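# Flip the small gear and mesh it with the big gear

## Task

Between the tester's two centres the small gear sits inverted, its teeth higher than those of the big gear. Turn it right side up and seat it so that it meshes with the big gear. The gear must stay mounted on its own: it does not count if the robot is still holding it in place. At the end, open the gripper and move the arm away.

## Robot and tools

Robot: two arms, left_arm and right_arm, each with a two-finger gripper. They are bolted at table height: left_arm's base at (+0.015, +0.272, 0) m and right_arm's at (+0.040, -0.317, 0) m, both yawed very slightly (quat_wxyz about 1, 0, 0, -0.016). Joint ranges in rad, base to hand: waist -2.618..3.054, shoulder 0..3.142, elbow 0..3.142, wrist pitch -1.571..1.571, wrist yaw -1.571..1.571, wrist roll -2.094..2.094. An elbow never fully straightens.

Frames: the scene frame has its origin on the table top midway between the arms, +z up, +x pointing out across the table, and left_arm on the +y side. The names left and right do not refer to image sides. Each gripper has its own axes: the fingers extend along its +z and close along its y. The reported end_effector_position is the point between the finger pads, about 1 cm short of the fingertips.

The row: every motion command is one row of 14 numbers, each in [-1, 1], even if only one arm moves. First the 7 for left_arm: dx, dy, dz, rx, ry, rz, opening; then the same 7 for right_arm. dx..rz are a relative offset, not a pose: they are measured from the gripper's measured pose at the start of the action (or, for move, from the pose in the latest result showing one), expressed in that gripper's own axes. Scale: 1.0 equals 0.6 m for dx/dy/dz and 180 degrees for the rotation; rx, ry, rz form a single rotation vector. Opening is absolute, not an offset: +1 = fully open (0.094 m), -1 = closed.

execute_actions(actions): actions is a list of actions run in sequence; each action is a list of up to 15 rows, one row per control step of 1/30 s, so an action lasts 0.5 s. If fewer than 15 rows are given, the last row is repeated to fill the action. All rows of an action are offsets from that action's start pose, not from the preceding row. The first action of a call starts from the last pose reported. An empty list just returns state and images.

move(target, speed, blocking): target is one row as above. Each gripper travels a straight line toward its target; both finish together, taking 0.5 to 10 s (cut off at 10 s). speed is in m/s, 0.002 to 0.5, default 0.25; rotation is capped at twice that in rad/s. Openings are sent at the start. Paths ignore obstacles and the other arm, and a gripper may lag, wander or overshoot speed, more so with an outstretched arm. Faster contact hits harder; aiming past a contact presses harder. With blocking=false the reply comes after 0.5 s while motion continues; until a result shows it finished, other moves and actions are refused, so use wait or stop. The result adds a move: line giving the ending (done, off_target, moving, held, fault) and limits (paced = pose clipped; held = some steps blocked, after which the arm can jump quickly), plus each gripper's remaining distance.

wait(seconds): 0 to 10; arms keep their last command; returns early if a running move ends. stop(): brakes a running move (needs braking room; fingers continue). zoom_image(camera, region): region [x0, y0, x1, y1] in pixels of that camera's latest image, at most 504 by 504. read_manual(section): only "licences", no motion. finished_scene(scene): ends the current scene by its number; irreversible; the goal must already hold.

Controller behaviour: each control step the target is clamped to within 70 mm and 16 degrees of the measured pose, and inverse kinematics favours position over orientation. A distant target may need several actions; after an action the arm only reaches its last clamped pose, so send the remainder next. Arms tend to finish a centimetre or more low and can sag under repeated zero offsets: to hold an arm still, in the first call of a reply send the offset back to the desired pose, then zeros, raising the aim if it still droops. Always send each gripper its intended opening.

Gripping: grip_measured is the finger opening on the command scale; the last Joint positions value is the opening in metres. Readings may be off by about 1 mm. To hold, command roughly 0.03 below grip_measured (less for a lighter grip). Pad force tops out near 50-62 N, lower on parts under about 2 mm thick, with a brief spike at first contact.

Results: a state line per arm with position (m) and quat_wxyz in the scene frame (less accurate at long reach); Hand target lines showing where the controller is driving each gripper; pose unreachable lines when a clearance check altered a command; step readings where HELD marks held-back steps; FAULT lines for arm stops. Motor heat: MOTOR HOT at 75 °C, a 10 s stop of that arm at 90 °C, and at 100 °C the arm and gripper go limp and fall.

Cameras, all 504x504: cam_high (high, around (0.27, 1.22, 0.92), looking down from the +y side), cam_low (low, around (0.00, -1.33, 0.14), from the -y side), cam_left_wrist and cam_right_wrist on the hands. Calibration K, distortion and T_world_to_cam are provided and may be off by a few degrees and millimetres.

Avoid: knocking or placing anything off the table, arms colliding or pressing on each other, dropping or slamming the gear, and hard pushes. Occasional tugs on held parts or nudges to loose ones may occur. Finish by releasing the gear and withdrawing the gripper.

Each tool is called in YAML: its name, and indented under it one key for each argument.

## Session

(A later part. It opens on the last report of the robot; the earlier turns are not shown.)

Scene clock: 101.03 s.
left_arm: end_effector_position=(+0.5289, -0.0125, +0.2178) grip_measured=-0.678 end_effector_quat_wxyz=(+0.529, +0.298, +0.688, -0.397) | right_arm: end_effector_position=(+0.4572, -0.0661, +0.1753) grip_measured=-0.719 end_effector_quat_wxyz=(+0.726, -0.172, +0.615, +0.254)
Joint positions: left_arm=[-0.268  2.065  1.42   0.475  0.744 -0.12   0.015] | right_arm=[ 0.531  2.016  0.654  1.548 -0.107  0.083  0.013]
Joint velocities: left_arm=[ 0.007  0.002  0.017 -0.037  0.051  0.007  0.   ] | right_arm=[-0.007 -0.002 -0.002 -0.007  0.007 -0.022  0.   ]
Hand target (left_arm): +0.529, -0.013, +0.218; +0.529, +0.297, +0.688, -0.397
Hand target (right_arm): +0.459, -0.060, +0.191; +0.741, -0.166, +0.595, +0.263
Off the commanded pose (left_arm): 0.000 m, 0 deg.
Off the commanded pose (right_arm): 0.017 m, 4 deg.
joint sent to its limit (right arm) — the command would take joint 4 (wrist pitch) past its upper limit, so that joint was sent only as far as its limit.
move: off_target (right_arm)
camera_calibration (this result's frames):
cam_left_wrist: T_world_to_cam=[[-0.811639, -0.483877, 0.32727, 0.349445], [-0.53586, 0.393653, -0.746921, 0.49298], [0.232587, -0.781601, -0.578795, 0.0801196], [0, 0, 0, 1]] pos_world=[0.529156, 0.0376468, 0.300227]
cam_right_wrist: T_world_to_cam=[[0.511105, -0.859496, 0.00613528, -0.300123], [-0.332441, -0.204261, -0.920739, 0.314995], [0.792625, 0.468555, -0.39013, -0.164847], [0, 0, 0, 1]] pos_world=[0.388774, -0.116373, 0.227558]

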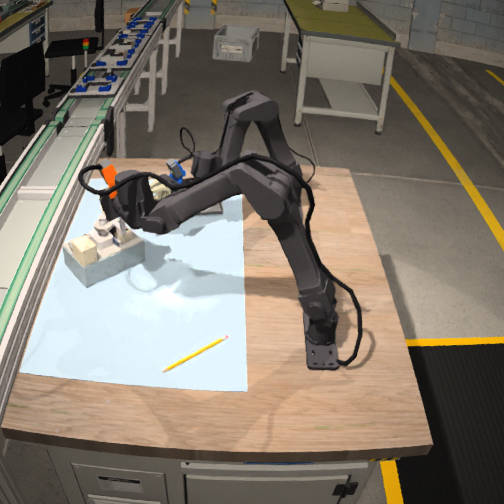

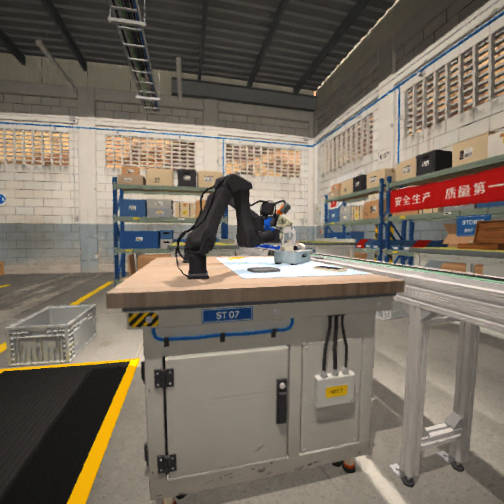

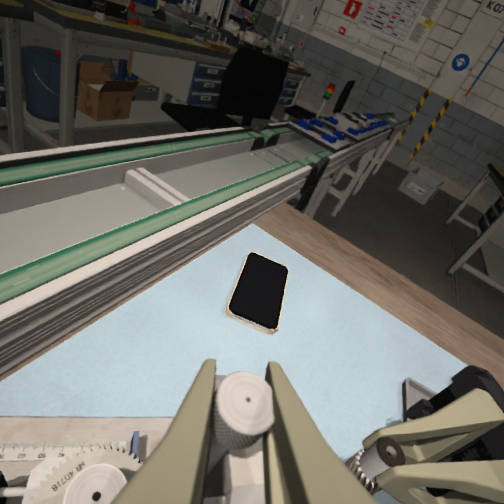

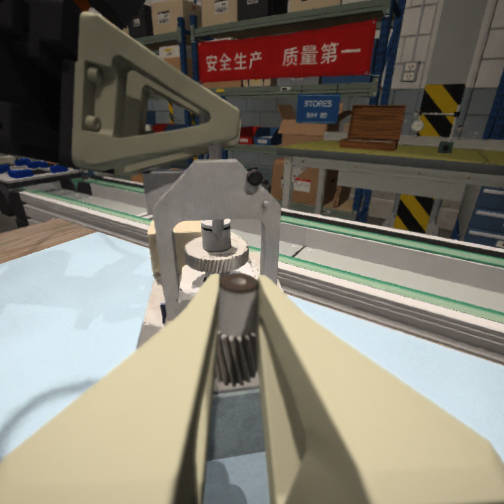

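move:
  target: [0,0,0,0,0,0,-0.76, 0.015,0.016,0.076,-0.022,-0.025,-0.02,-0.78]
  speed: 0.08

Scene clock: 102.57 s.
left_arm: end_effector_position=(+0.5289, -0.0125, +0.2178) grip_measured=-0.678 end_effector_quat_wxyz=(+0.529, +0.298, +0.688, -0.397) | right_arm: end_effector_position=(+0.4887, -0.0398, +0.1584) grip_measured=-0.719 end_effector_quat_wxyz=(+0.732, -0.201, +0.600, +0.252)
Joint positions: left_arm=[-0.268  2.065  1.42   0.475  0.744 -0.119  0.015] | right_arm=[ 0.531  2.186  0.839  1.551 -0.153  0.039  0.013]
Joint velocities: left_arm=[ 0.002 -0.007  0.007 -0.037 -0.051 -0.051  0.   ] | right_arm=[-0.007 -0.007  0.002 -0.037  0.022 -0.037 -0.001]
Hand target (left_arm): +0.529, -0.013, +0.218; +0.529, +0.298, +0.688, -0.397
Hand target (right_arm): +0.488, -0.032, +0.175; +0.748, -0.207, +0.575, +0.258
Off the commanded pose (left_arm): 0.000 m, 0 deg.
Off the commanded pose (right_arm): 0.019 m, 4 deg.
joint sent to its limit (right arm) — the command would take joint 4 (wrist pitch) past its upper limit, so that joint was sent only as far as its limit.
move: off_target (right_arm)
camera_calibration (this result's frames):
cam_left_wrist: T_world_to_cam=[[-0.811769, -0.4839, 0.326912, 0.349592], [-0.535595, 0.393819, -0.747023, 0.492864], [0.23274, -0.781503, -0.578865, 0.0800551], [0, 0, 0, 1]] pos_world=[0.529131, 0.0376314, 0.300236]
cam_right_wrist: T_world_to_cam=[[0.540322, -0.839404, 0.0587627, -0.315284], [-0.282333, -0.246637, -0.92707, 0.290143], [0.792679, 0.484326, -0.370254, -0.211378], [0, 0, 0, 1]] pos_world=[0.419827, -0.0907147, 0.209246]

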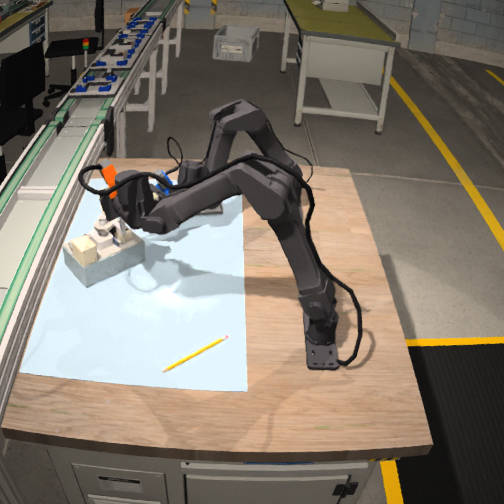

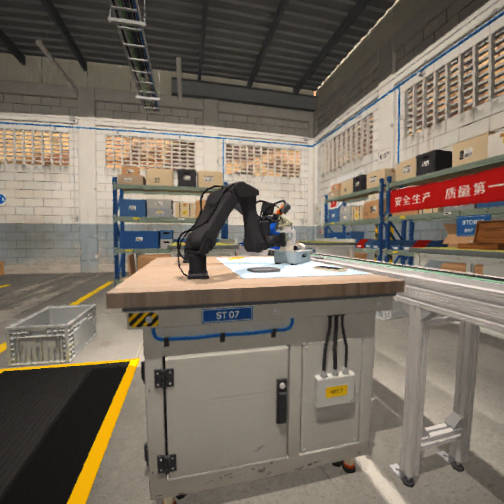

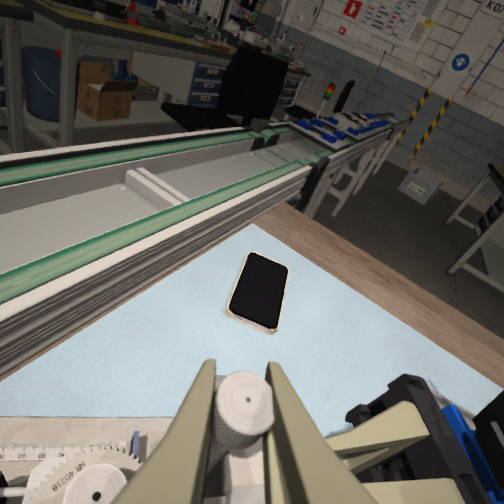

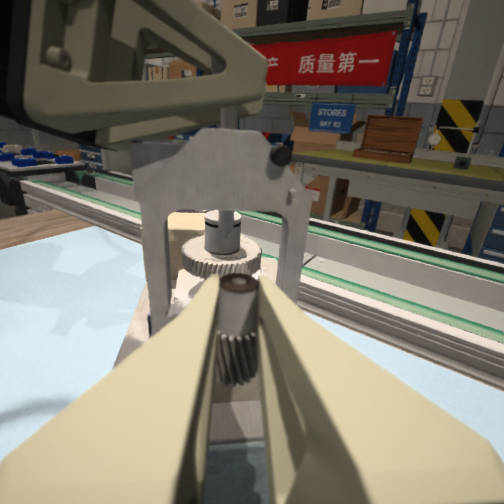

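move:
  target: [0,0,0,0,0,0,-0.76, -0.04,0.017,0.0,0,-0.015,0,-0.78]
  speed: 0.05

Scene clock: 103.60 s.
left_arm: end_effector_position=(+0.5289, -0.0125, +0.2178) grip_measured=-0.678 end_effector_quat_wxyz=(+0.529, +0.298, +0.688, -0.397) | right_arm: end_effector_position=(+0.4853, -0.0352, +0.1704) grip_measured=-0.719 end_effector_quat_wxyz=(+0.739, -0.199, +0.592, +0.254)
Joint positions: left_arm=[-0.268  2.065  1.42   0.475  0.744 -0.119  0.015] | right_arm=[ 0.548  2.161  0.84   1.545 -0.134  0.038  0.013]
Joint velocities: left_arm=[-0.012 -0.012 -0.007 -0.066  0.051 -0.066 -0.   ] | right_arm=[-0.007 -0.012 -0.007 -0.051  0.022  0.022 -0.001]
Hand target (left_arm): +0.529, -0.013, +0.218; +0.529, +0.298, +0.688, -0.397
Hand target (right_arm): +0.479, -0.034, +0.182; +0.746, -0.195, +0.582, +0.258
Off the commanded pose (left_arm): 0.000 m, 0 deg.
Off the commanded pose (right_arm): 0.013 m, 2 deg.
move: off_target (right_arm)
camera_calibration (this result's frames):
cam_left_wrist: T_world_to_cam=[[-0.811769, -0.4839, 0.326912, 0.349592], [-0.535595, 0.393819, -0.747023, 0.492864], [0.23274, -0.781503, -0.578865, 0.0800551], [0, 0, 0, 1]] pos_world=[0.529131, 0.0376314, 0.300236]
cam_right_wrist: T_world_to_cam=[[0.538214, -0.840859, 0.0572781, -0.309125], [-0.267036, -0.234593, -0.934697, 0.295708], [0.799385, 0.487772, -0.350801, -0.212843], [0, 0, 0, 1]] pos_world=[0.415484, -0.0867411, 0.219438]

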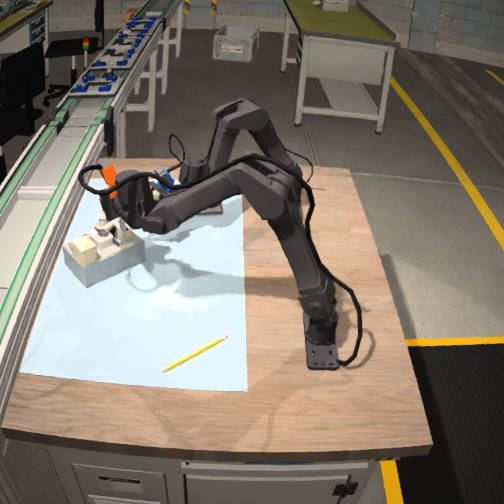

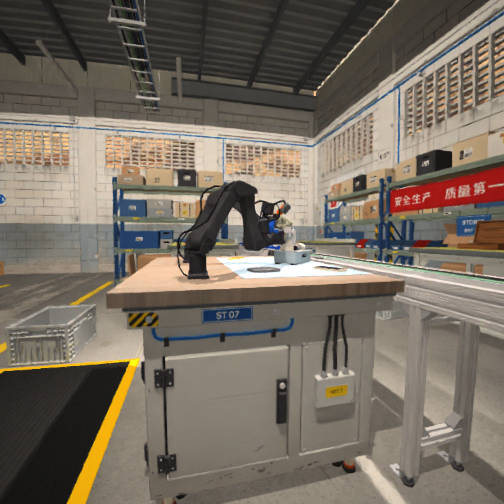

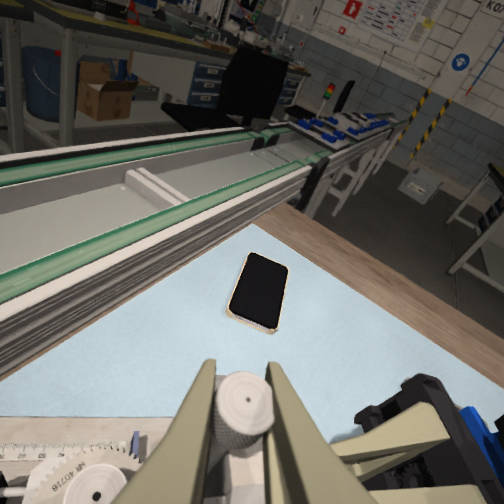

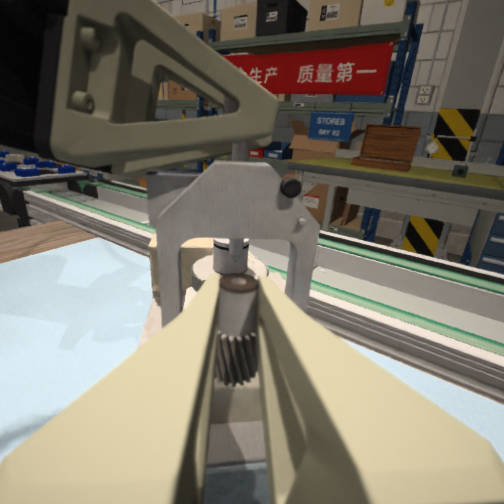

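execute_actions:
  actions:
    - [[-0.05,-0.01,-0.004,0,-0.01,0,-0.76, -0.018,0.004,0.005,0,-0.01,0,-0.78],[-0.05,-0.01,-0.004,0,-0.01,0,-0.76, -0.018,0.004,0.008,0,-0.01,0,-0.78],[-0.1,-0.02,-0.008,0,-0.02,0,-0.76, -0.018,0.004,0.011,0,-0.01,0,-0.78],[-0.1,-0.02,-0.008,0,-0.02,0,-0.76, -0.018,0.004,0.014,0,-0.01,0,-0.78],[-0.15,-0.03,-0.012,0,-0.03,0,-0.76, -0.018,0.004,0.017,0,-0.01,0,-0.78],[-0.15,-0.03,-0.012,0,-0.03,0,-0.76, -0.017,0.004,0.02,0,-0.01,0,-0.78],[-0.19,-0.04,-0.016,0,-0.04,0,-0.76, -0.016,0.004,0.025,0,-0.01,0,-0.78]]
    - [[-0.19,-0.04,-0.016,0,-0.04,0,-0.76, -0.02,0.004,0.0,0,-0.01,0,-0.78]]

Scene clock: 104.97 s.
left_arm: end_effector_position=(+0.5287, -0.0132, +0.2411) grip_measured=-0.678 end_effector_quat_wxyz=(+0.501, +0.287, +0.709, -0.404) | right_arm: end_effector_position=(+0.4912, -0.0327, +0.1726) grip_measured=-0.719 end_effector_quat_wxyz=(+0.739, -0.197, +0.592, +0.253)
Joint positions: left_arm=[-0.268  2.03   1.521  0.274  0.748 -0.132  0.015] | right_arm=[ 0.548  2.165  0.868  1.521 -0.131  0.038  0.013]
Joint velocities: left_arm=[ 0.007 -0.002  0.007  0.007 -0.007  0.022 -0.001] | right_arm=[ 0.002  0.002  0.012 -0.022  0.037  0.037 -0.001]
Hand target (left_arm): +0.529, -0.010, +0.322; +0.555, +0.264, +0.666, -0.423
Hand target (right_arm): +0.488, -0.032, +0.184; +0.748, -0.193, +0.581, +0.256
Off the commanded pose (left_arm): 0.117 m, 9 deg; position clipped at the last step of the last action.
Off the commanded pose (right_arm): 0.012 m, 2 deg.
Step readings (end_effector_position; steps 1 to 15: 1st action; 16 to 30: 2nd action):
0: left_arm (+0.5289, -0.0125, +0.2178) | right_arm (+0.4854, -0.0354, +0.1704)
1: left_arm (+0.5291, -0.0125, +0.2181) | right_arm (+0.4855, -0.0355, +0.1704)
2: left_arm (+0.5291, -0.0126, +0.2181) | right_arm (+0.4855, -0.0355, +0.1704)
4: left_arm (+0.5290, -0.0127, +0.2204) | right_arm (+0.4855, -0.0354, +0.1701)
8: left_arm (+0.5288, -0.0124, +0.2358) | right_arm (+0.4881, -0.0341, +0.1698)
15: left_arm (+0.5289, -0.0126, +0.2413) | right_arm (+0.4912, -0.0327, +0.1727)
16: left_arm (+0.5289, -0.0127, +0.2415) | right_arm (+0.4912, -0.0327, +0.1726)
17: left_arm (+0.5289, -0.0129, +0.2417) | right_arm (+0.4912, -0.0327, +0.1726)
19: left_arm (+0.5288, -0.0130, +0.2414) | right_arm (+0.4912, -0.0327, +0.1726)
23: left_arm (+0.5288, -0.0131, +0.2412) | right_arm (+0.4912, -0.0327, +0.1726)
30: end_effector_position above
camera_calibration (this result's frames):
cam_left_wrist: T_world_to_cam=[[-0.786506, -0.486577, 0.38033, 0.315195], [-0.588598, 0.404135, -0.700163, 0.527257], [0.186978, -0.774544, -0.604252, 0.123457], [0, 0, 0, 1]] pos_world=[0.535161, 0.0359065, 0.323887]
cam_right_wrist: T_world_to_cam=[[0.535107, -0.842897, 0.0564323, -0.30865], [-0.268297, -0.232909, -0.934757, 0.300592], [0.801048, 0.485054, -0.350778, -0.218969], [0, 0, 0, 1]] pos_world=[0.421213, -0.0839382, 0.221589]

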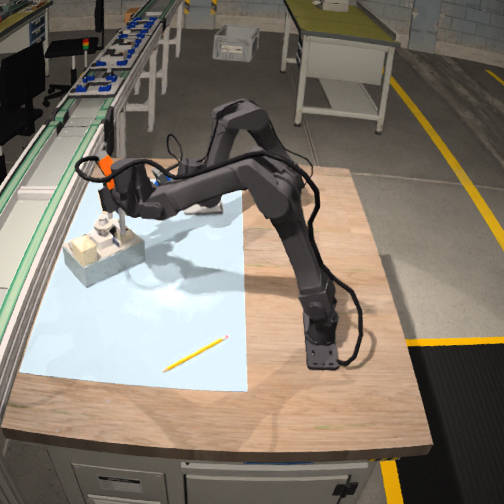

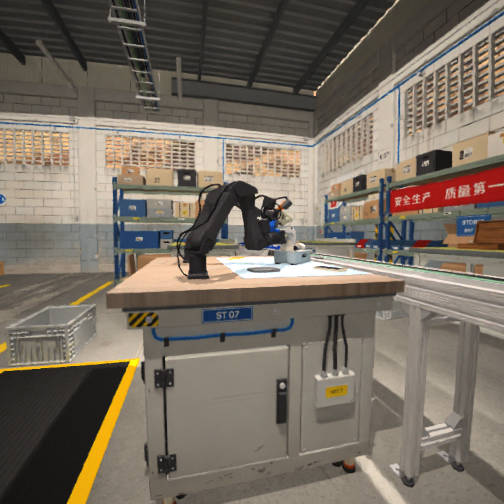

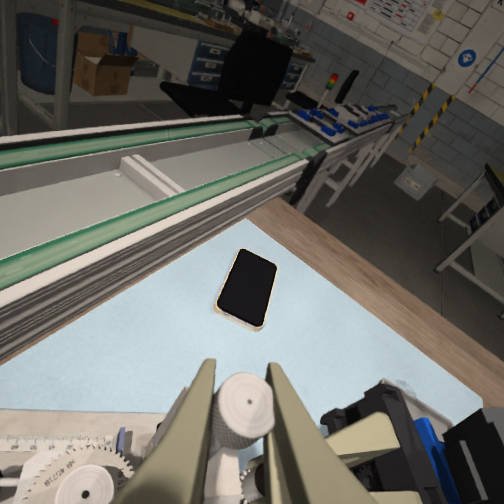

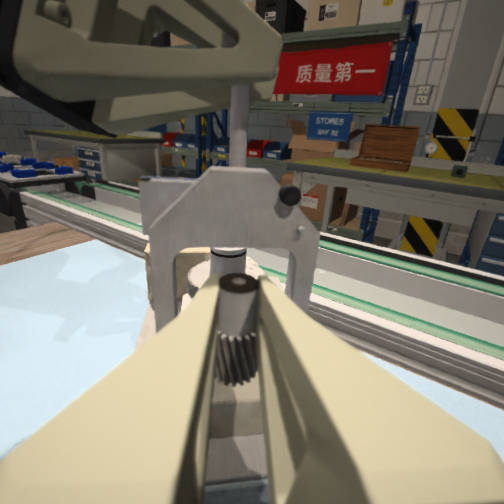

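execute_actions:
  actions:
    - [[-0.19,-0.04,-0.016,0,-0.04,0,-0.76, -0.012,0.008,0.01,0,-0.015,0,-0.78],[-0.19,-0.04,-0.016,0,-0.04,0,-0.76, -0.01,0.008,0.015,0,-0.015,0,-0.78],[-0.19,-0.04,-0.016,0,-0.04,0,-0.76, -0.008,0.008,0.02,0,-0.015,0,-0.78],[-0.19,-0.04,-0.016,0,-0.04,0,-0.76, -0.006,0.008,0.025,0,-0.015,0,-0.78],[-0.19,-0.04,-0.016,0,-0.04,0,-0.76, -0.004,0.008,0.03,0,-0.015,0,-0.78]]

Scene clock: 105.67 s.
left_arm: end_effector_position=(+0.5284, -0.0130, +0.2412) grip_measured=-0.677 end_effector_quat_wxyz=(+0.486, +0.291, +0.721, -0.399) | right_arm: end_effector_position=(+0.4994, -0.0248, +0.1630) grip_measured=-0.719 end_effector_quat_wxyz=(+0.739, -0.195, +0.593, +0.253)
Joint positions: left_arm=[-0.268  2.03   1.563  0.179  0.75  -0.104  0.015] | right_arm=[ 0.557  2.222  0.919  1.526 -0.119  0.038  0.013]
Joint velocities: left_arm=[ 0.017  0.007  0.017 -0.022 -0.007  0.051 -0.001] | right_arm=[-0.042  0.002  0.017  0.022 -0.022  0.037 -0.002]
Hand target (left_arm): +0.530, -0.011, +0.323; +0.541, +0.266, +0.677, -0.422
Hand target (right_arm): +0.501, -0.019, +0.179; +0.753, -0.191, +0.575, +0.258
Off the commanded pose (left_arm): 0.117 m, 9 deg; position clipped at the last step of the last action.
Off the commanded pose (right_arm): 0.017 m, 3 deg.
Step readings (end_effector_position):
0: left_arm (+0.5287, -0.0132, +0.2411) | right_arm (+0.4912, -0.0327, +0.1726)
1: left_arm (+0.5287, -0.0133, +0.2415) | right_arm (+0.4913, -0.0329, +0.1722)
2: left_arm (+0.5287, -0.0132, +0.2415) | right_arm (+0.4914, -0.0328, +0.1718)
4: left_arm (+0.5286, -0.0132, +0.2415) | right_arm (+0.4937, -0.0310, +0.1684)
8: left_arm (+0.5285, -0.0130, +0.2412) | right_arm (+0.4987, -0.0256, +0.1625)
15: end_effector_position above
camera_calibration (this result's frames):
cam_left_wrist: T_world_to_cam=[[-0.779793, -0.49215, 0.386925, 0.309842], [-0.603737, 0.427697, -0.672738, 0.52878], [0.165601, -0.758198, -0.630644, 0.14163], [0, 0, 0, 1]] pos_world=[0.537403, 0.0337142, 0.325163]
cam_right_wrist: T_world_to_cam=[[0.533202, -0.844272, 0.0538653, -0.304567], [-0.270651, -0.230562, -0.93466, 0.29687], [0.801526, 0.483784, -0.351439, -0.232862], [0, 0, 0, 1]] pos_world=[0.429389, -0.076035, 0.212042]

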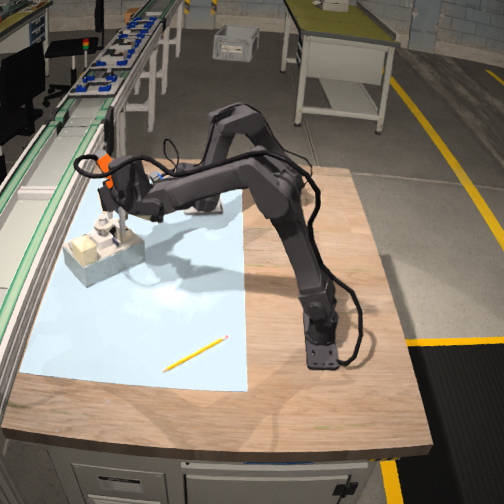

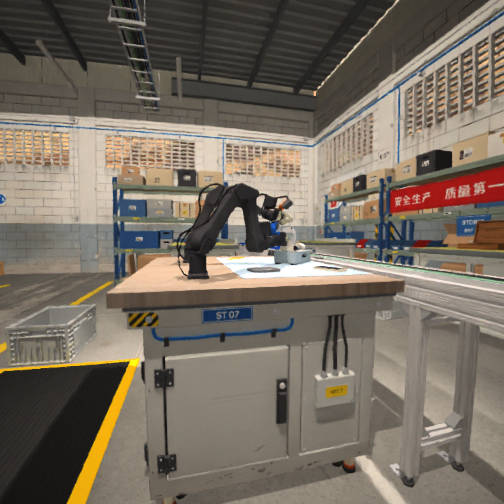

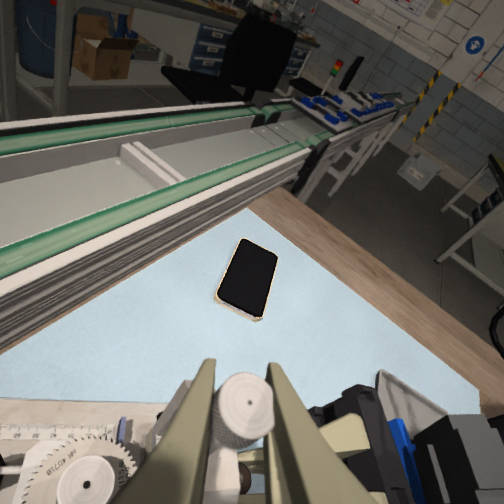

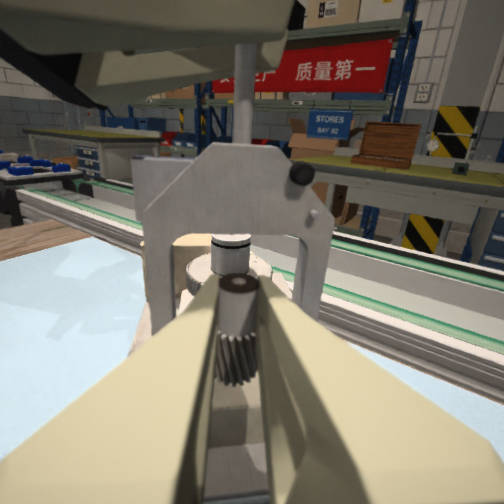

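execute_actions:
  actions:
    - [[-0.19,-0.04,-0.016,0,-0.04,0,-0.76, -0.03,0.0,0.01,0,-0.015,0,-0.78],[-0.19,-0.04,-0.016,0,-0.04,0,-0.76, -0.03,0.0,0.014,0,-0.015,0,-0.78],[-0.19,-0.04,-0.016,0,-0.04,0,-0.76, -0.029,0.0,0.018,0,-0.015,0,-0.78],[-0.19,-0.04,-0.016,0,-0.04,0,-0.76, -0.028,0.0,0.022,0,-0.015,0,-0.78],[-0.19,-0.04,-0.016,0,-0.04,0,-0.76, -0.027,0.0,0.026,0,-0.015,0,-0.78],[-0.19,-0.04,-0.016,0,-0.04,0,-0.76, -0.026,0.0,0.03,0,-0.015,0,-0.78]]

Scene clock: 106.47 s.
left_arm: end_effector_position=(+0.5282, -0.0118, +0.2420) grip_measured=-0.675 end_effector_quat_wxyz=(+0.469, +0.294, +0.736, -0.391) | right_arm: end_effector_position=(+0.5070, -0.0206, +0.1736) grip_measured=-0.719 end_effector_quat_wxyz=(+0.745, -0.194, +0.585, +0.254)
Joint positions: left_arm=[-0.268  2.03   1.618  0.059  0.742 -0.071  0.015] | right_arm=[ 0.557  2.222  0.964  1.502 -0.118  0.038  0.013]
Joint velocities: left_arm=[ 0.002  0.002  0.022 -0.066  0.037  0.022 -0.   ] | right_arm=[-0.012 -0.007  0.012 -0.095 -0.037  0.022  0.   ]
Hand target (left_arm): +0.531, -0.013, +0.324; +0.526, +0.272, +0.689, -0.417
Hand target (right_arm): +0.510, -0.017, +0.182; +0.753, -0.189, +0.576, +0.258
Off the commanded pose (left_arm): 0.116 m, 10 deg; position clipped at the last step of the last action.
Off the commanded pose (right_arm): 0.010 m, 2 deg.
Step readings (end_effector_position):
0: left_arm (+0.5284, -0.0130, +0.2413) | right_arm (+0.4995, -0.0249, +0.1630)
1: left_arm (+0.5285, -0.0130, +0.2419) | right_arm (+0.4995, -0.0249, +0.1630)
2: left_arm (+0.5284, -0.0129, +0.2419) | right_arm (+0.4995, -0.0249, +0.1629)
4: left_arm (+0.5284, -0.0126, +0.2419) | right_arm (+0.4999, -0.0247, +0.1628)
8: left_arm (+0.5283, -0.0122, +0.2419) | right_arm (+0.5048, -0.0219, +0.1695)
15: end_effector_position above
camera_calibration (this result's frames):
cam_left_wrist: T_world_to_cam=[[-0.76673, -0.506635, 0.394266, 0.301136], [-0.625654, 0.452135, -0.635713, 0.531592], [0.143813, -0.734095, -0.663644, 0.162781], [0, 0, 0, 1]] pos_world=[0.540073, 0.0317114, 0.327241]
cam_right_wrist: T_world_to_cam=[[0.531632, -0.845225, 0.0544287, -0.30492], [-0.254495, -0.220705, -0.941553, 0.30302], [0.807836, 0.486708, -0.33244, -0.243667], [0, 0, 0, 1]] pos_world=[0.436065, -0.0722526, 0.220901]

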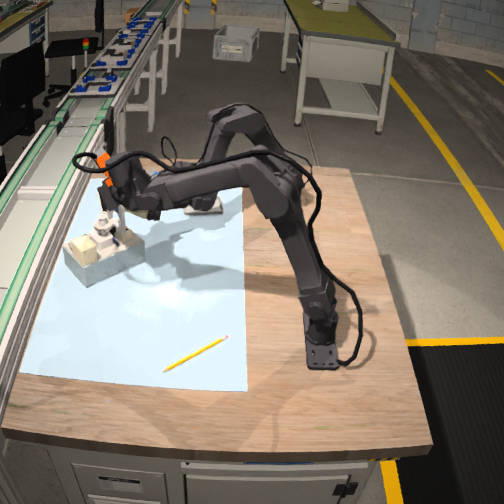

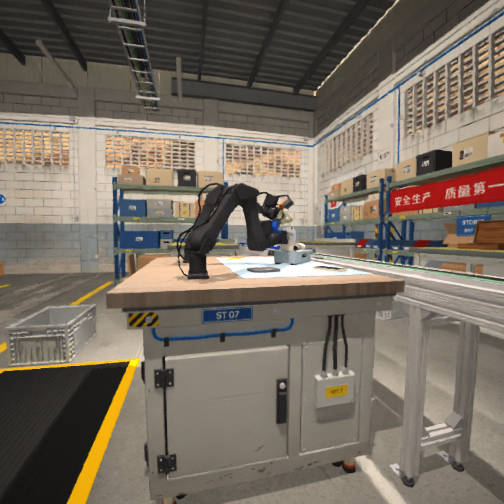

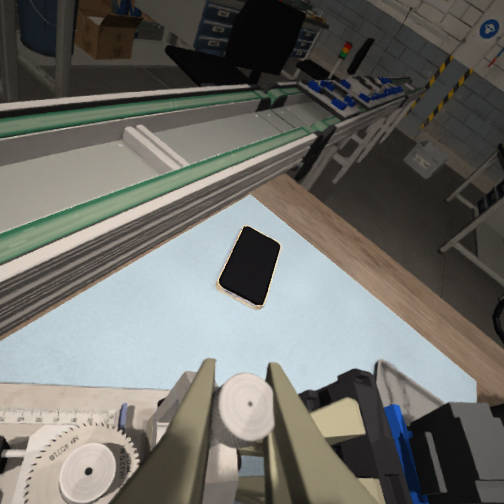

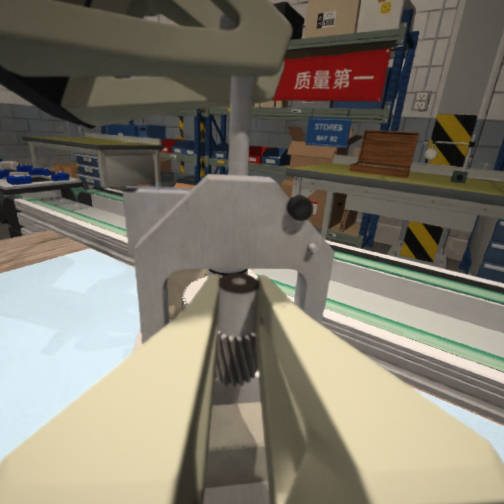

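execute_actions:
  actions:
    - [[-0.19,-0.04,-0.016,0,-0.08,0,-0.76, -0.012,0.004,0.008,0,-0.01,0,-0.78],[-0.19,-0.04,-0.016,0,-0.08,0,-0.76, -0.012,0.004,0.011,0,-0.01,0,-0.78],[-0.19,-0.04,-0.016,0,-0.08,0,-0.76, -0.011,0.004,0.014,0,-0.01,0,-0.78],[-0.19,-0.04,-0.016,0,-0.08,0,-0.76, -0.011,0.004,0.017,0,-0.01,0,-0.78],[-0.19,-0.04,-0.016,0,-0.08,0,-0.76, -0.01,0.004,0.02,0,-0.01,0,-0.78],[-0.19,-0.04,-0.016,0,-0.08,0,-0.76, -0.01,0.004,0.024,0,-0.01,0,-0.78]]

Scene clock: 107.33 s.
left_arm: end_effector_position=(+0.5287, -0.0124, +0.2416) grip_measured=-0.672 end_effector_quat_wxyz=(+0.470, +0.286, +0.735, -0.396) | right_arm: end_effector_position=(+0.5131, -0.0176, +0.1689) grip_measured=-0.719 end_effector_quat_wxyz=(+0.743, -0.193, +0.589, +0.253)
Joint positions: left_arm=[-0.269  2.03   1.603  0.091  0.74  -0.098  0.015] | right_arm=[ 0.557  2.245  0.994  1.486 -0.116  0.038  0.013]
Joint velocities: left_arm=[-0.017 -0.002 -0.017 -0.066  0.037 -0.022  0.001] | right_arm=[ 0.032  0.002 -0.012  0.007 -0.095 -0.007 -0.001]
Hand target (left_arm): +0.532, -0.013, +0.329; +0.544, +0.255, +0.676, -0.426
Hand target (right_arm): +0.515, -0.012, +0.183; +0.754, -0.190, +0.574, +0.257
Off the commanded pose (left_arm): 0.117 m, 14 deg; position clipped at the last step of the last action.
Off the commanded pose (right_arm): 0.016 m, 2 deg.
Step readings (end_effector_position):
0: left_arm (+0.5282, -0.0117, +0.2418) | right_arm (+0.5071, -0.0205, +0.1727)
1: left_arm (+0.5284, -0.0120, +0.2424) | right_arm (+0.5071, -0.0205, +0.1727)
2: left_arm (+0.5284, -0.0121, +0.2420) | right_arm (+0.5071, -0.0205, +0.1727)
4: left_arm (+0.5286, -0.0122, +0.2419) | right_arm (+0.5075, -0.0204, +0.1717)
8: left_arm (+0.5287, -0.0123, +0.2417) | right_arm (+0.5117, -0.0182, +0.1691)
15: end_effector_position above
camera_calibration (this result's frames):
cam_left_wrist: T_world_to_cam=[[-0.760538, -0.50543, 0.407581, 0.29487], [-0.632831, 0.436556, -0.639487, 0.536447], [0.145285, -0.744284, -0.651869, 0.158314], [0, 0, 0, 1]] pos_world=[0.54074, 0.0326777, 0.326068]
cam_right_wrist: T_world_to_cam=[[0.529847, -0.846404, 0.0535063, -0.304327], [-0.262195, -0.22348, -0.938781, 0.304248], [0.806546, 0.483382, -0.340333, -0.249678], [0, 0, 0, 1]] pos_world=[0.442396, -0.0689002, 0.216932]

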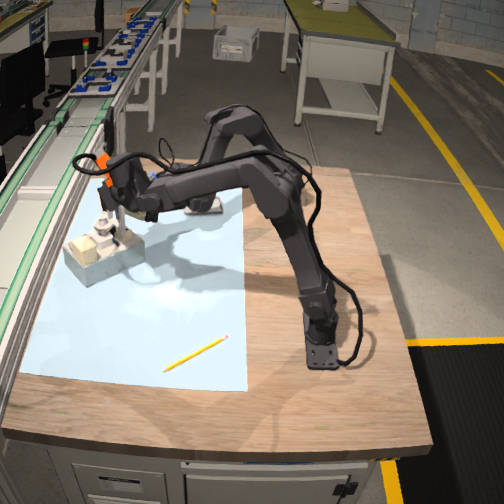

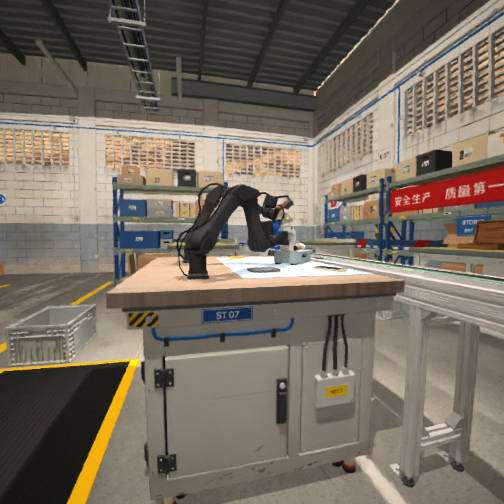

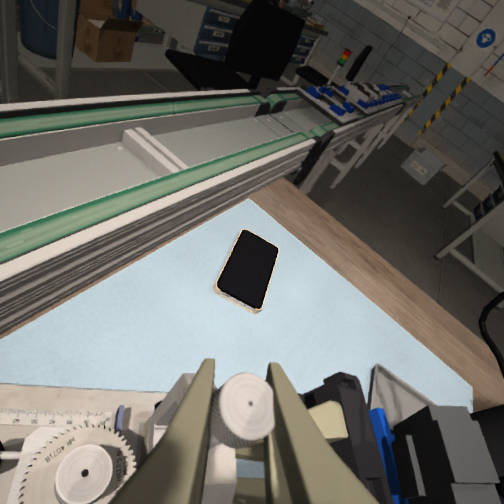

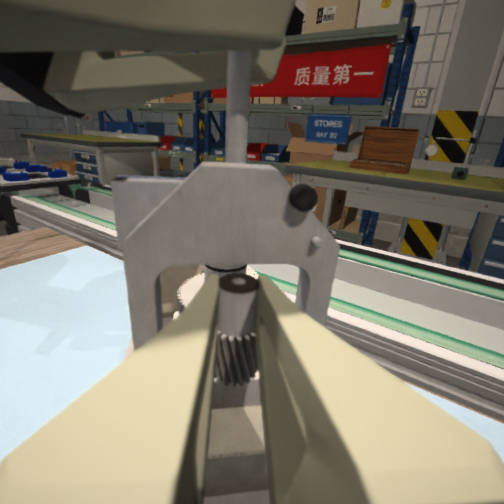

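execute_actions:
  actions:
    - [[-0.19,-0.04,-0.016,0,-0.07,0,-0.76, -0.02,0.008,0.013,0,-0.015,0,-0.78],[-0.19,-0.04,-0.016,0,-0.07,0,-0.76, -0.019,0.008,0.016,0,-0.015,0,-0.78],[-0.19,-0.04,-0.016,0,-0.07,0,-0.76, -0.018,0.008,0.019,0,-0.015,0,-0.78],[-0.19,-0.04,-0.016,0,-0.07,0,-0.76, -0.017,0.008,0.022,0,-0.015,0,-0.78],[-0.19,-0.04,-0.016,0,-0.07,0,-0.76, -0.016,0.008,0.025,0,-0.015,0,-0.78],[-0.19,-0.04,-0.016,0,-0.07,0,-0.76, -0.015,0.008,0.028,0,-0.015,0,-0.78]]

Scene clock: 108.13 s.
left_arm: end_effector_position=(+0.5287, -0.0124, +0.2417) grip_measured=-0.669 end_effector_quat_wxyz=(+0.469, +0.283, +0.736, -0.398) | right_arm: end_effector_position=(+0.5195, -0.0122, +0.1677) grip_measured=-0.719 end_effector_quat_wxyz=(+0.745, -0.191, +0.587, +0.252)
Joint positions: left_arm=[-0.269  2.03   1.603  0.092  0.74  -0.104  0.016] | right_arm=[ 0.562  2.273  1.036  1.48  -0.107  0.038  0.013]
Joint velocities: left_arm=[ 0.007 -0.007 -0.007  0.066 -0.007 -0.051 -0.   ] | right_arm=[-0.012 -0.012  0.002  0.037 -0.022 -0.037  0.   ]
Hand target (left_arm): +0.533, -0.012, +0.327; +0.538, +0.251, +0.682, -0.427
Hand target (right_arm): +0.521, -0.006, +0.182; +0.757, -0.187, +0.571, +0.257
Off the commanded pose (left_arm): 0.117 m, 13 deg; position clipped at the last step of the last action.
Off the commanded pose (right_arm): 0.016 m, 2 deg.
Step readings (end_effector_position):
0: left_arm (+0.5287, -0.0124, +0.2417) | right_arm (+0.5131, -0.0176, +0.1688)
1: left_arm (+0.5287, -0.0124, +0.2417) | right_arm (+0.5132, -0.0177, +0.1688)
2: left_arm (+0.5287, -0.0124, +0.2417) | right_arm (+0.5133, -0.0179, +0.1685)
4: left_arm (+0.5287, -0.0124, +0.2417) | right_arm (+0.5147, -0.0175, +0.1678)
8: left_arm (+0.5287, -0.0124, +0.2417) | right_arm (+0.5191, -0.0139, +0.1673)
15: end_effector_position above
camera_calibration (this result's frames):
cam_left_wrist: T_world_to_cam=[[-0.757775, -0.505299, 0.412857, 0.292134], [-0.636577, 0.433483, -0.637857, 0.538053], [0.143342, -0.746167, -0.650144, 0.158922], [0, 0, 0, 1]] pos_world=[0.541104, 0.0329606, 0.325913]
cam_right_wrist: T_world_to_cam=[[0.526875, -0.848372, 0.0516445, -0.301233], [-0.257997, -0.217531, -0.941338, 0.304344], [0.80984, 0.482644, -0.333489, -0.260784], [0, 0, 0, 1]] pos_world=[0.448425, -0.0634879, 0.215079]

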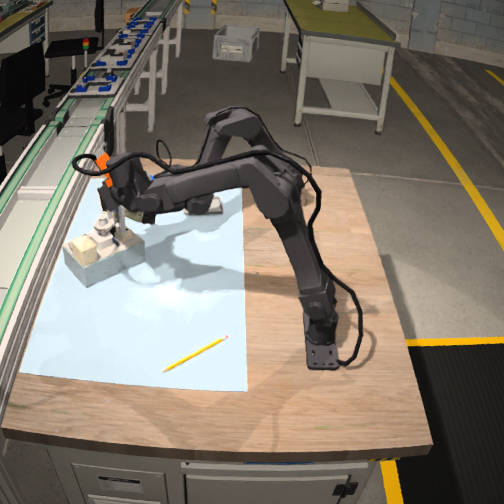

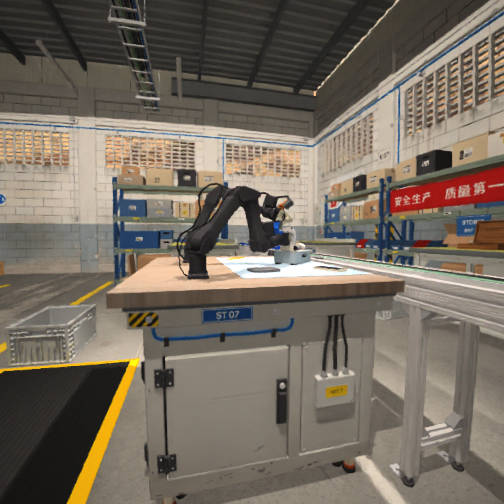

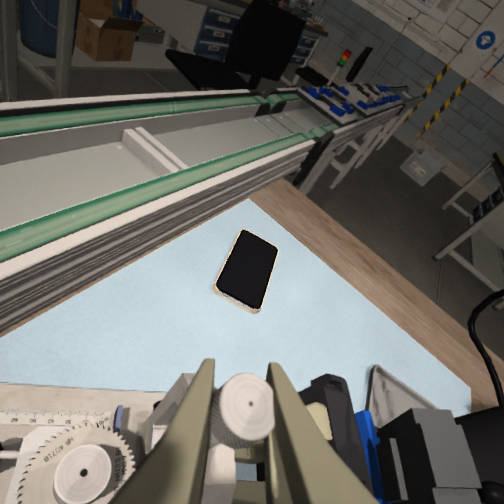

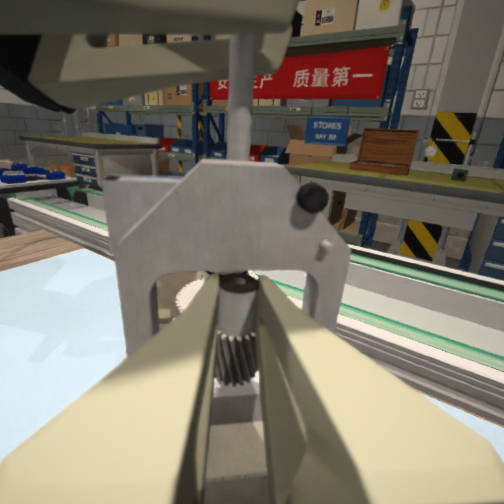

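Works. Repeat a bit longer (remaining ≈12 mm).

execute_actions:
  actions:
    - [[-0.19,-0.04,-0.016,0,-0.07,0,-0.76, -0.02,0.008,0.013,0,-0.015,0,-0.78],[-0.19,-0.04,-0.016,0,-0.07,0,-0.76, -0.019,0.008,0.016,0,-0.015,0,-0.78],[-0.19,-0.04,-0.016,0,-0.07,0,-0.76, -0.018,0.008,0.019,0,-0.015,0,-0.78],[-0.19,-0.04,-0.016,0,-0.07,0,-0.76, -0.017,0.008,0.022,0,-0.015,0,-0.78],[-0.19,-0.04,-0.016,0,-0.07,0,-0.76, -0.016,0.008,0.025,0,-0.015,0,-0.78],[-0.19,-0.04,-0.016,0,-0.07,0,-0.76, -0.015,0.008,0.028,0,-0.015,0,-0.78],[-0.19,-0.04,-0.016,0,-0.07,0,-0.76, -0.014,0.008,0.031,0,-0.015,0,-0.78]]

Scene clock: 108.93 s.
left_arm: end_effector_position=(+0.5287, -0.0124, +0.2417) grip_measured=-0.668 end_effector_quat_wxyz=(+0.468, +0.282, +0.736, -0.399) | right_arm: end_effector_position=(+0.5290, -0.0102, +0.1669) grip_measured=-0.719 end_effector_quat_wxyz=(+0.750, -0.184, +0.585, +0.248)
Joint positions: left_arm=[-0.269  2.03   1.603  0.092  0.741 -0.109  0.016] | right_arm=[ 0.562  2.305  1.083  1.474 -0.089  0.038  0.013]
Joint velocities: left_arm=[ 0.007 -0.002  0.007 -0.051 -0.007 -0.037 -0.002] | right_arm=[ 0.007 -0.002  0.007 -0.007 -0.037  0.022  0.001]
Hand target (left_arm): +0.534, -0.012, +0.327; +0.537, +0.249, +0.683, -0.428
Hand target (right_arm): +0.529, +0.001, +0.180; +0.759, -0.185, +0.569, +0.257
Off the commanded pose (left_arm): 0.117 m, 13 deg; position clipped at the last step of the last action.
Off the commanded pose (right_arm): 0.018 m, 2 deg.
Step readings (end_effector_position):
0: left_arm (+0.5287, -0.0124, +0.2417) | right_arm (+0.5195, -0.0122, +0.1677)
1: left_arm (+0.5287, -0.0124, +0.2417) | right_arm (+0.5196, -0.0123, +0.1677)
2: left_arm (+0.5287, -0.0124, +0.2417) | right_arm (+0.5198, -0.0125, +0.1673)
4: left_arm (+0.5287, -0.0124, +0.2417) | right_arm (+0.5211, -0.0120, +0.1667)
8: left_arm (+0.5287, -0.0124, +0.2417) | right_arm (+0.5270, -0.0097, +0.1666)
15: end_effector_position above
camera_calibration (this result's frames):
cam_left_wrist: T_world_to_cam=[[-0.755762, -0.504935, 0.41697, 0.290014], [-0.639409, 0.43157, -0.63632, 0.539144], [0.141349, -0.747521, -0.649024, 0.15968], [0, 0, 0, 1]] pos_world=[0.541345, 0.0331243, 0.325777]
cam_right_wrist: T_world_to_cam=[[0.512046, -0.857643, 0.0475091, -0.296085], [-0.255579, -0.204928, -0.94482, 0.305899], [0.820054, 0.471649, -0.324128, -0.276797], [0, 0, 0, 1]] pos_world=[0.456779, -0.0606971, 0.213368]

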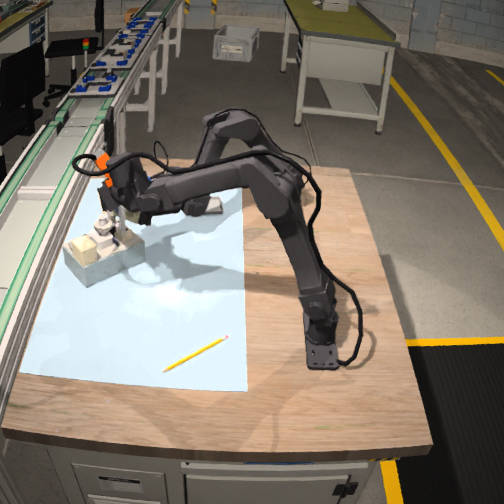

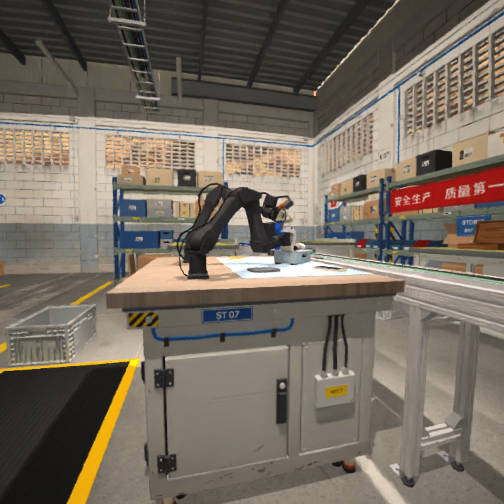

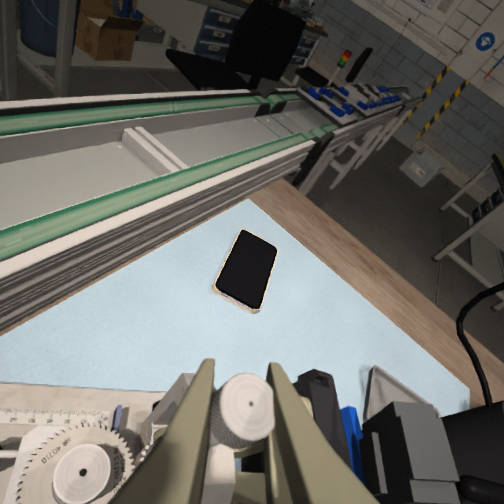

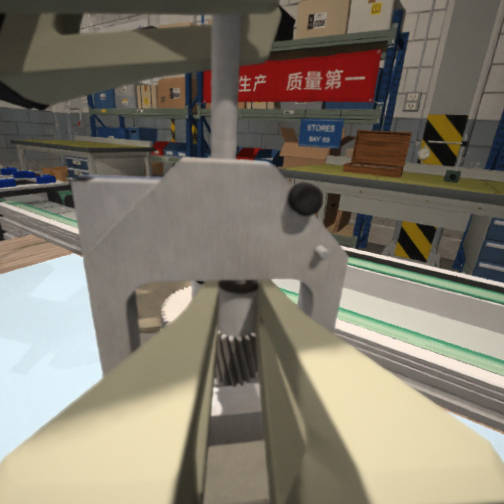

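execute_actions:
  actions:
    - [[-0.19,-0.04,-0.016,0,-0.07,0,-0.76, -0.02,0.016,0.013,-0.01,-0.015,0,-0.78],[-0.19,-0.04,-0.016,0,-0.07,0,-0.76, -0.02,0.019,0.013,-0.01,-0.015,0,-0.78],[-0.19,-0.04,-0.016,0,-0.07,0,-0.76, -0.02,0.022,0.013,-0.01,-0.015,0,-0.78],[-0.19,-0.04,-0.016,0,-0.07,0,-0.76, -0.02,0.025,0.013,-0.01,-0.015,0,-0.78],[-0.19,-0.04,-0.016,0,-0.07,0,-0.76, -0.02,0.028,0.013,-0.01,-0.015,0,-0.78]]

Scene clock: 109.80 s.
left_arm: end_effector_position=(+0.5287, -0.0124, +0.2417) grip_measured=-0.668 end_effector_quat_wxyz=(+0.468, +0.281, +0.737, -0.399) | right_arm: end_effector_position=(+0.5266, -0.0064, +0.1673) grip_measured=-0.719 end_effector_quat_wxyz=(+0.750, -0.184, +0.584, +0.250)
Joint positions: left_arm=[-0.269  2.03   1.603  0.092  0.741 -0.111  0.016] | right_arm=[ 0.572  2.305  1.083  1.476 -0.083  0.038  0.013]
Joint velocities: left_arm=[-0.007 -0.012 -0.002  0.022 -0.037 -0.007 -0.001] | right_arm=[ 0.046 -0.002 -0.007  0.007  0.007  0.037  0.001]
Hand target (left_arm): +0.534, -0.012, +0.327; +0.536, +0.247, +0.684, -0.429
Hand target (right_arm): +0.522, +0.006, +0.180; +0.761, -0.189, +0.563, +0.262
Off the commanded pose (left_arm): 0.117 m, 13 deg; position clipped at the last step of the last action.
Off the commanded pose (right_arm): 0.019 m, 3 deg.
Step readings (end_effector_position):
0: left_arm (+0.5287, -0.0124, +0.2417) | right_arm (+0.5291, -0.0102, +0.1669)
1: left_arm (+0.5287, -0.0124, +0.2417) | right_arm (+0.5291, -0.0102, +0.1669)
2: left_arm (+0.5287, -0.0124, +0.2417) | right_arm (+0.5290, -0.0102, +0.1669)
4: left_arm (+0.5287, -0.0124, +0.2417) | right_arm (+0.5288, -0.0099, +0.1670)
8: left_arm (+0.5287, -0.0124, +0.2417) | right_arm (+0.5281, -0.0088, +0.1673)
15: end_effector_position above
camera_calibration (this result's frames):
cam_left_wrist: T_world_to_cam=[[-0.755032, -0.504919, 0.41831, 0.289305], [-0.640396, 0.430881, -0.635795, 0.53953], [0.140783, -0.747929, -0.648677, 0.15989], [0, 0, 0, 1]] pos_world=[0.541437, 0.0331887, 0.325728]
cam_right_wrist: T_world_to_cam=[[0.514828, -0.856069, 0.0457965, -0.292772], [-0.254501, -0.203628, -0.945391, 0.305962], [0.818646, 0.475059, -0.322704, -0.275938], [0, 0, 0, 1]] pos_world=[0.454491, -0.0572439, 0.213615]

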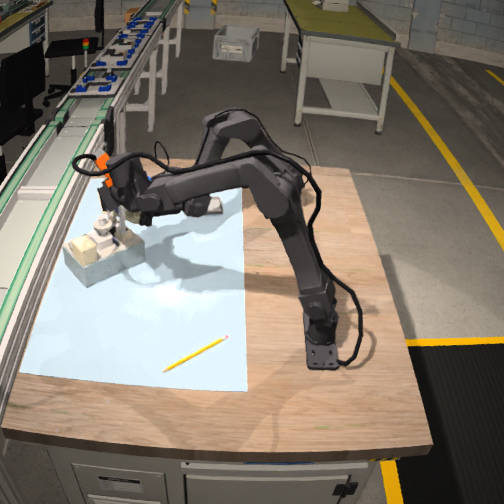

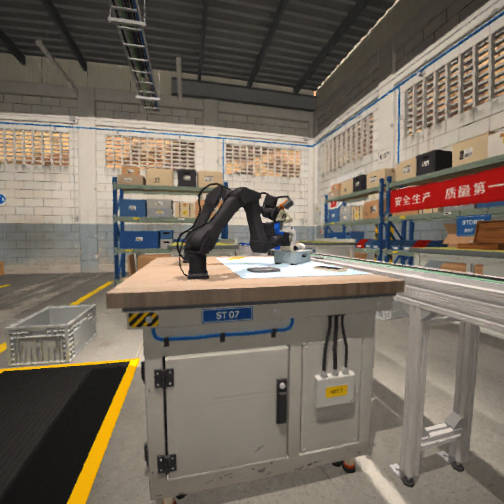

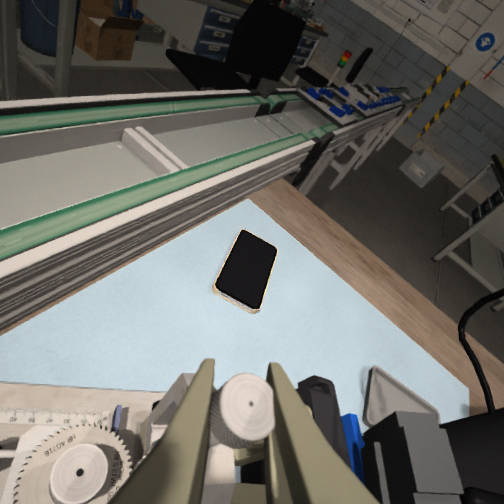

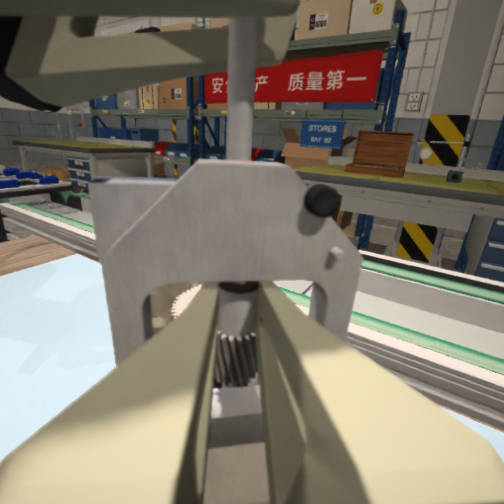

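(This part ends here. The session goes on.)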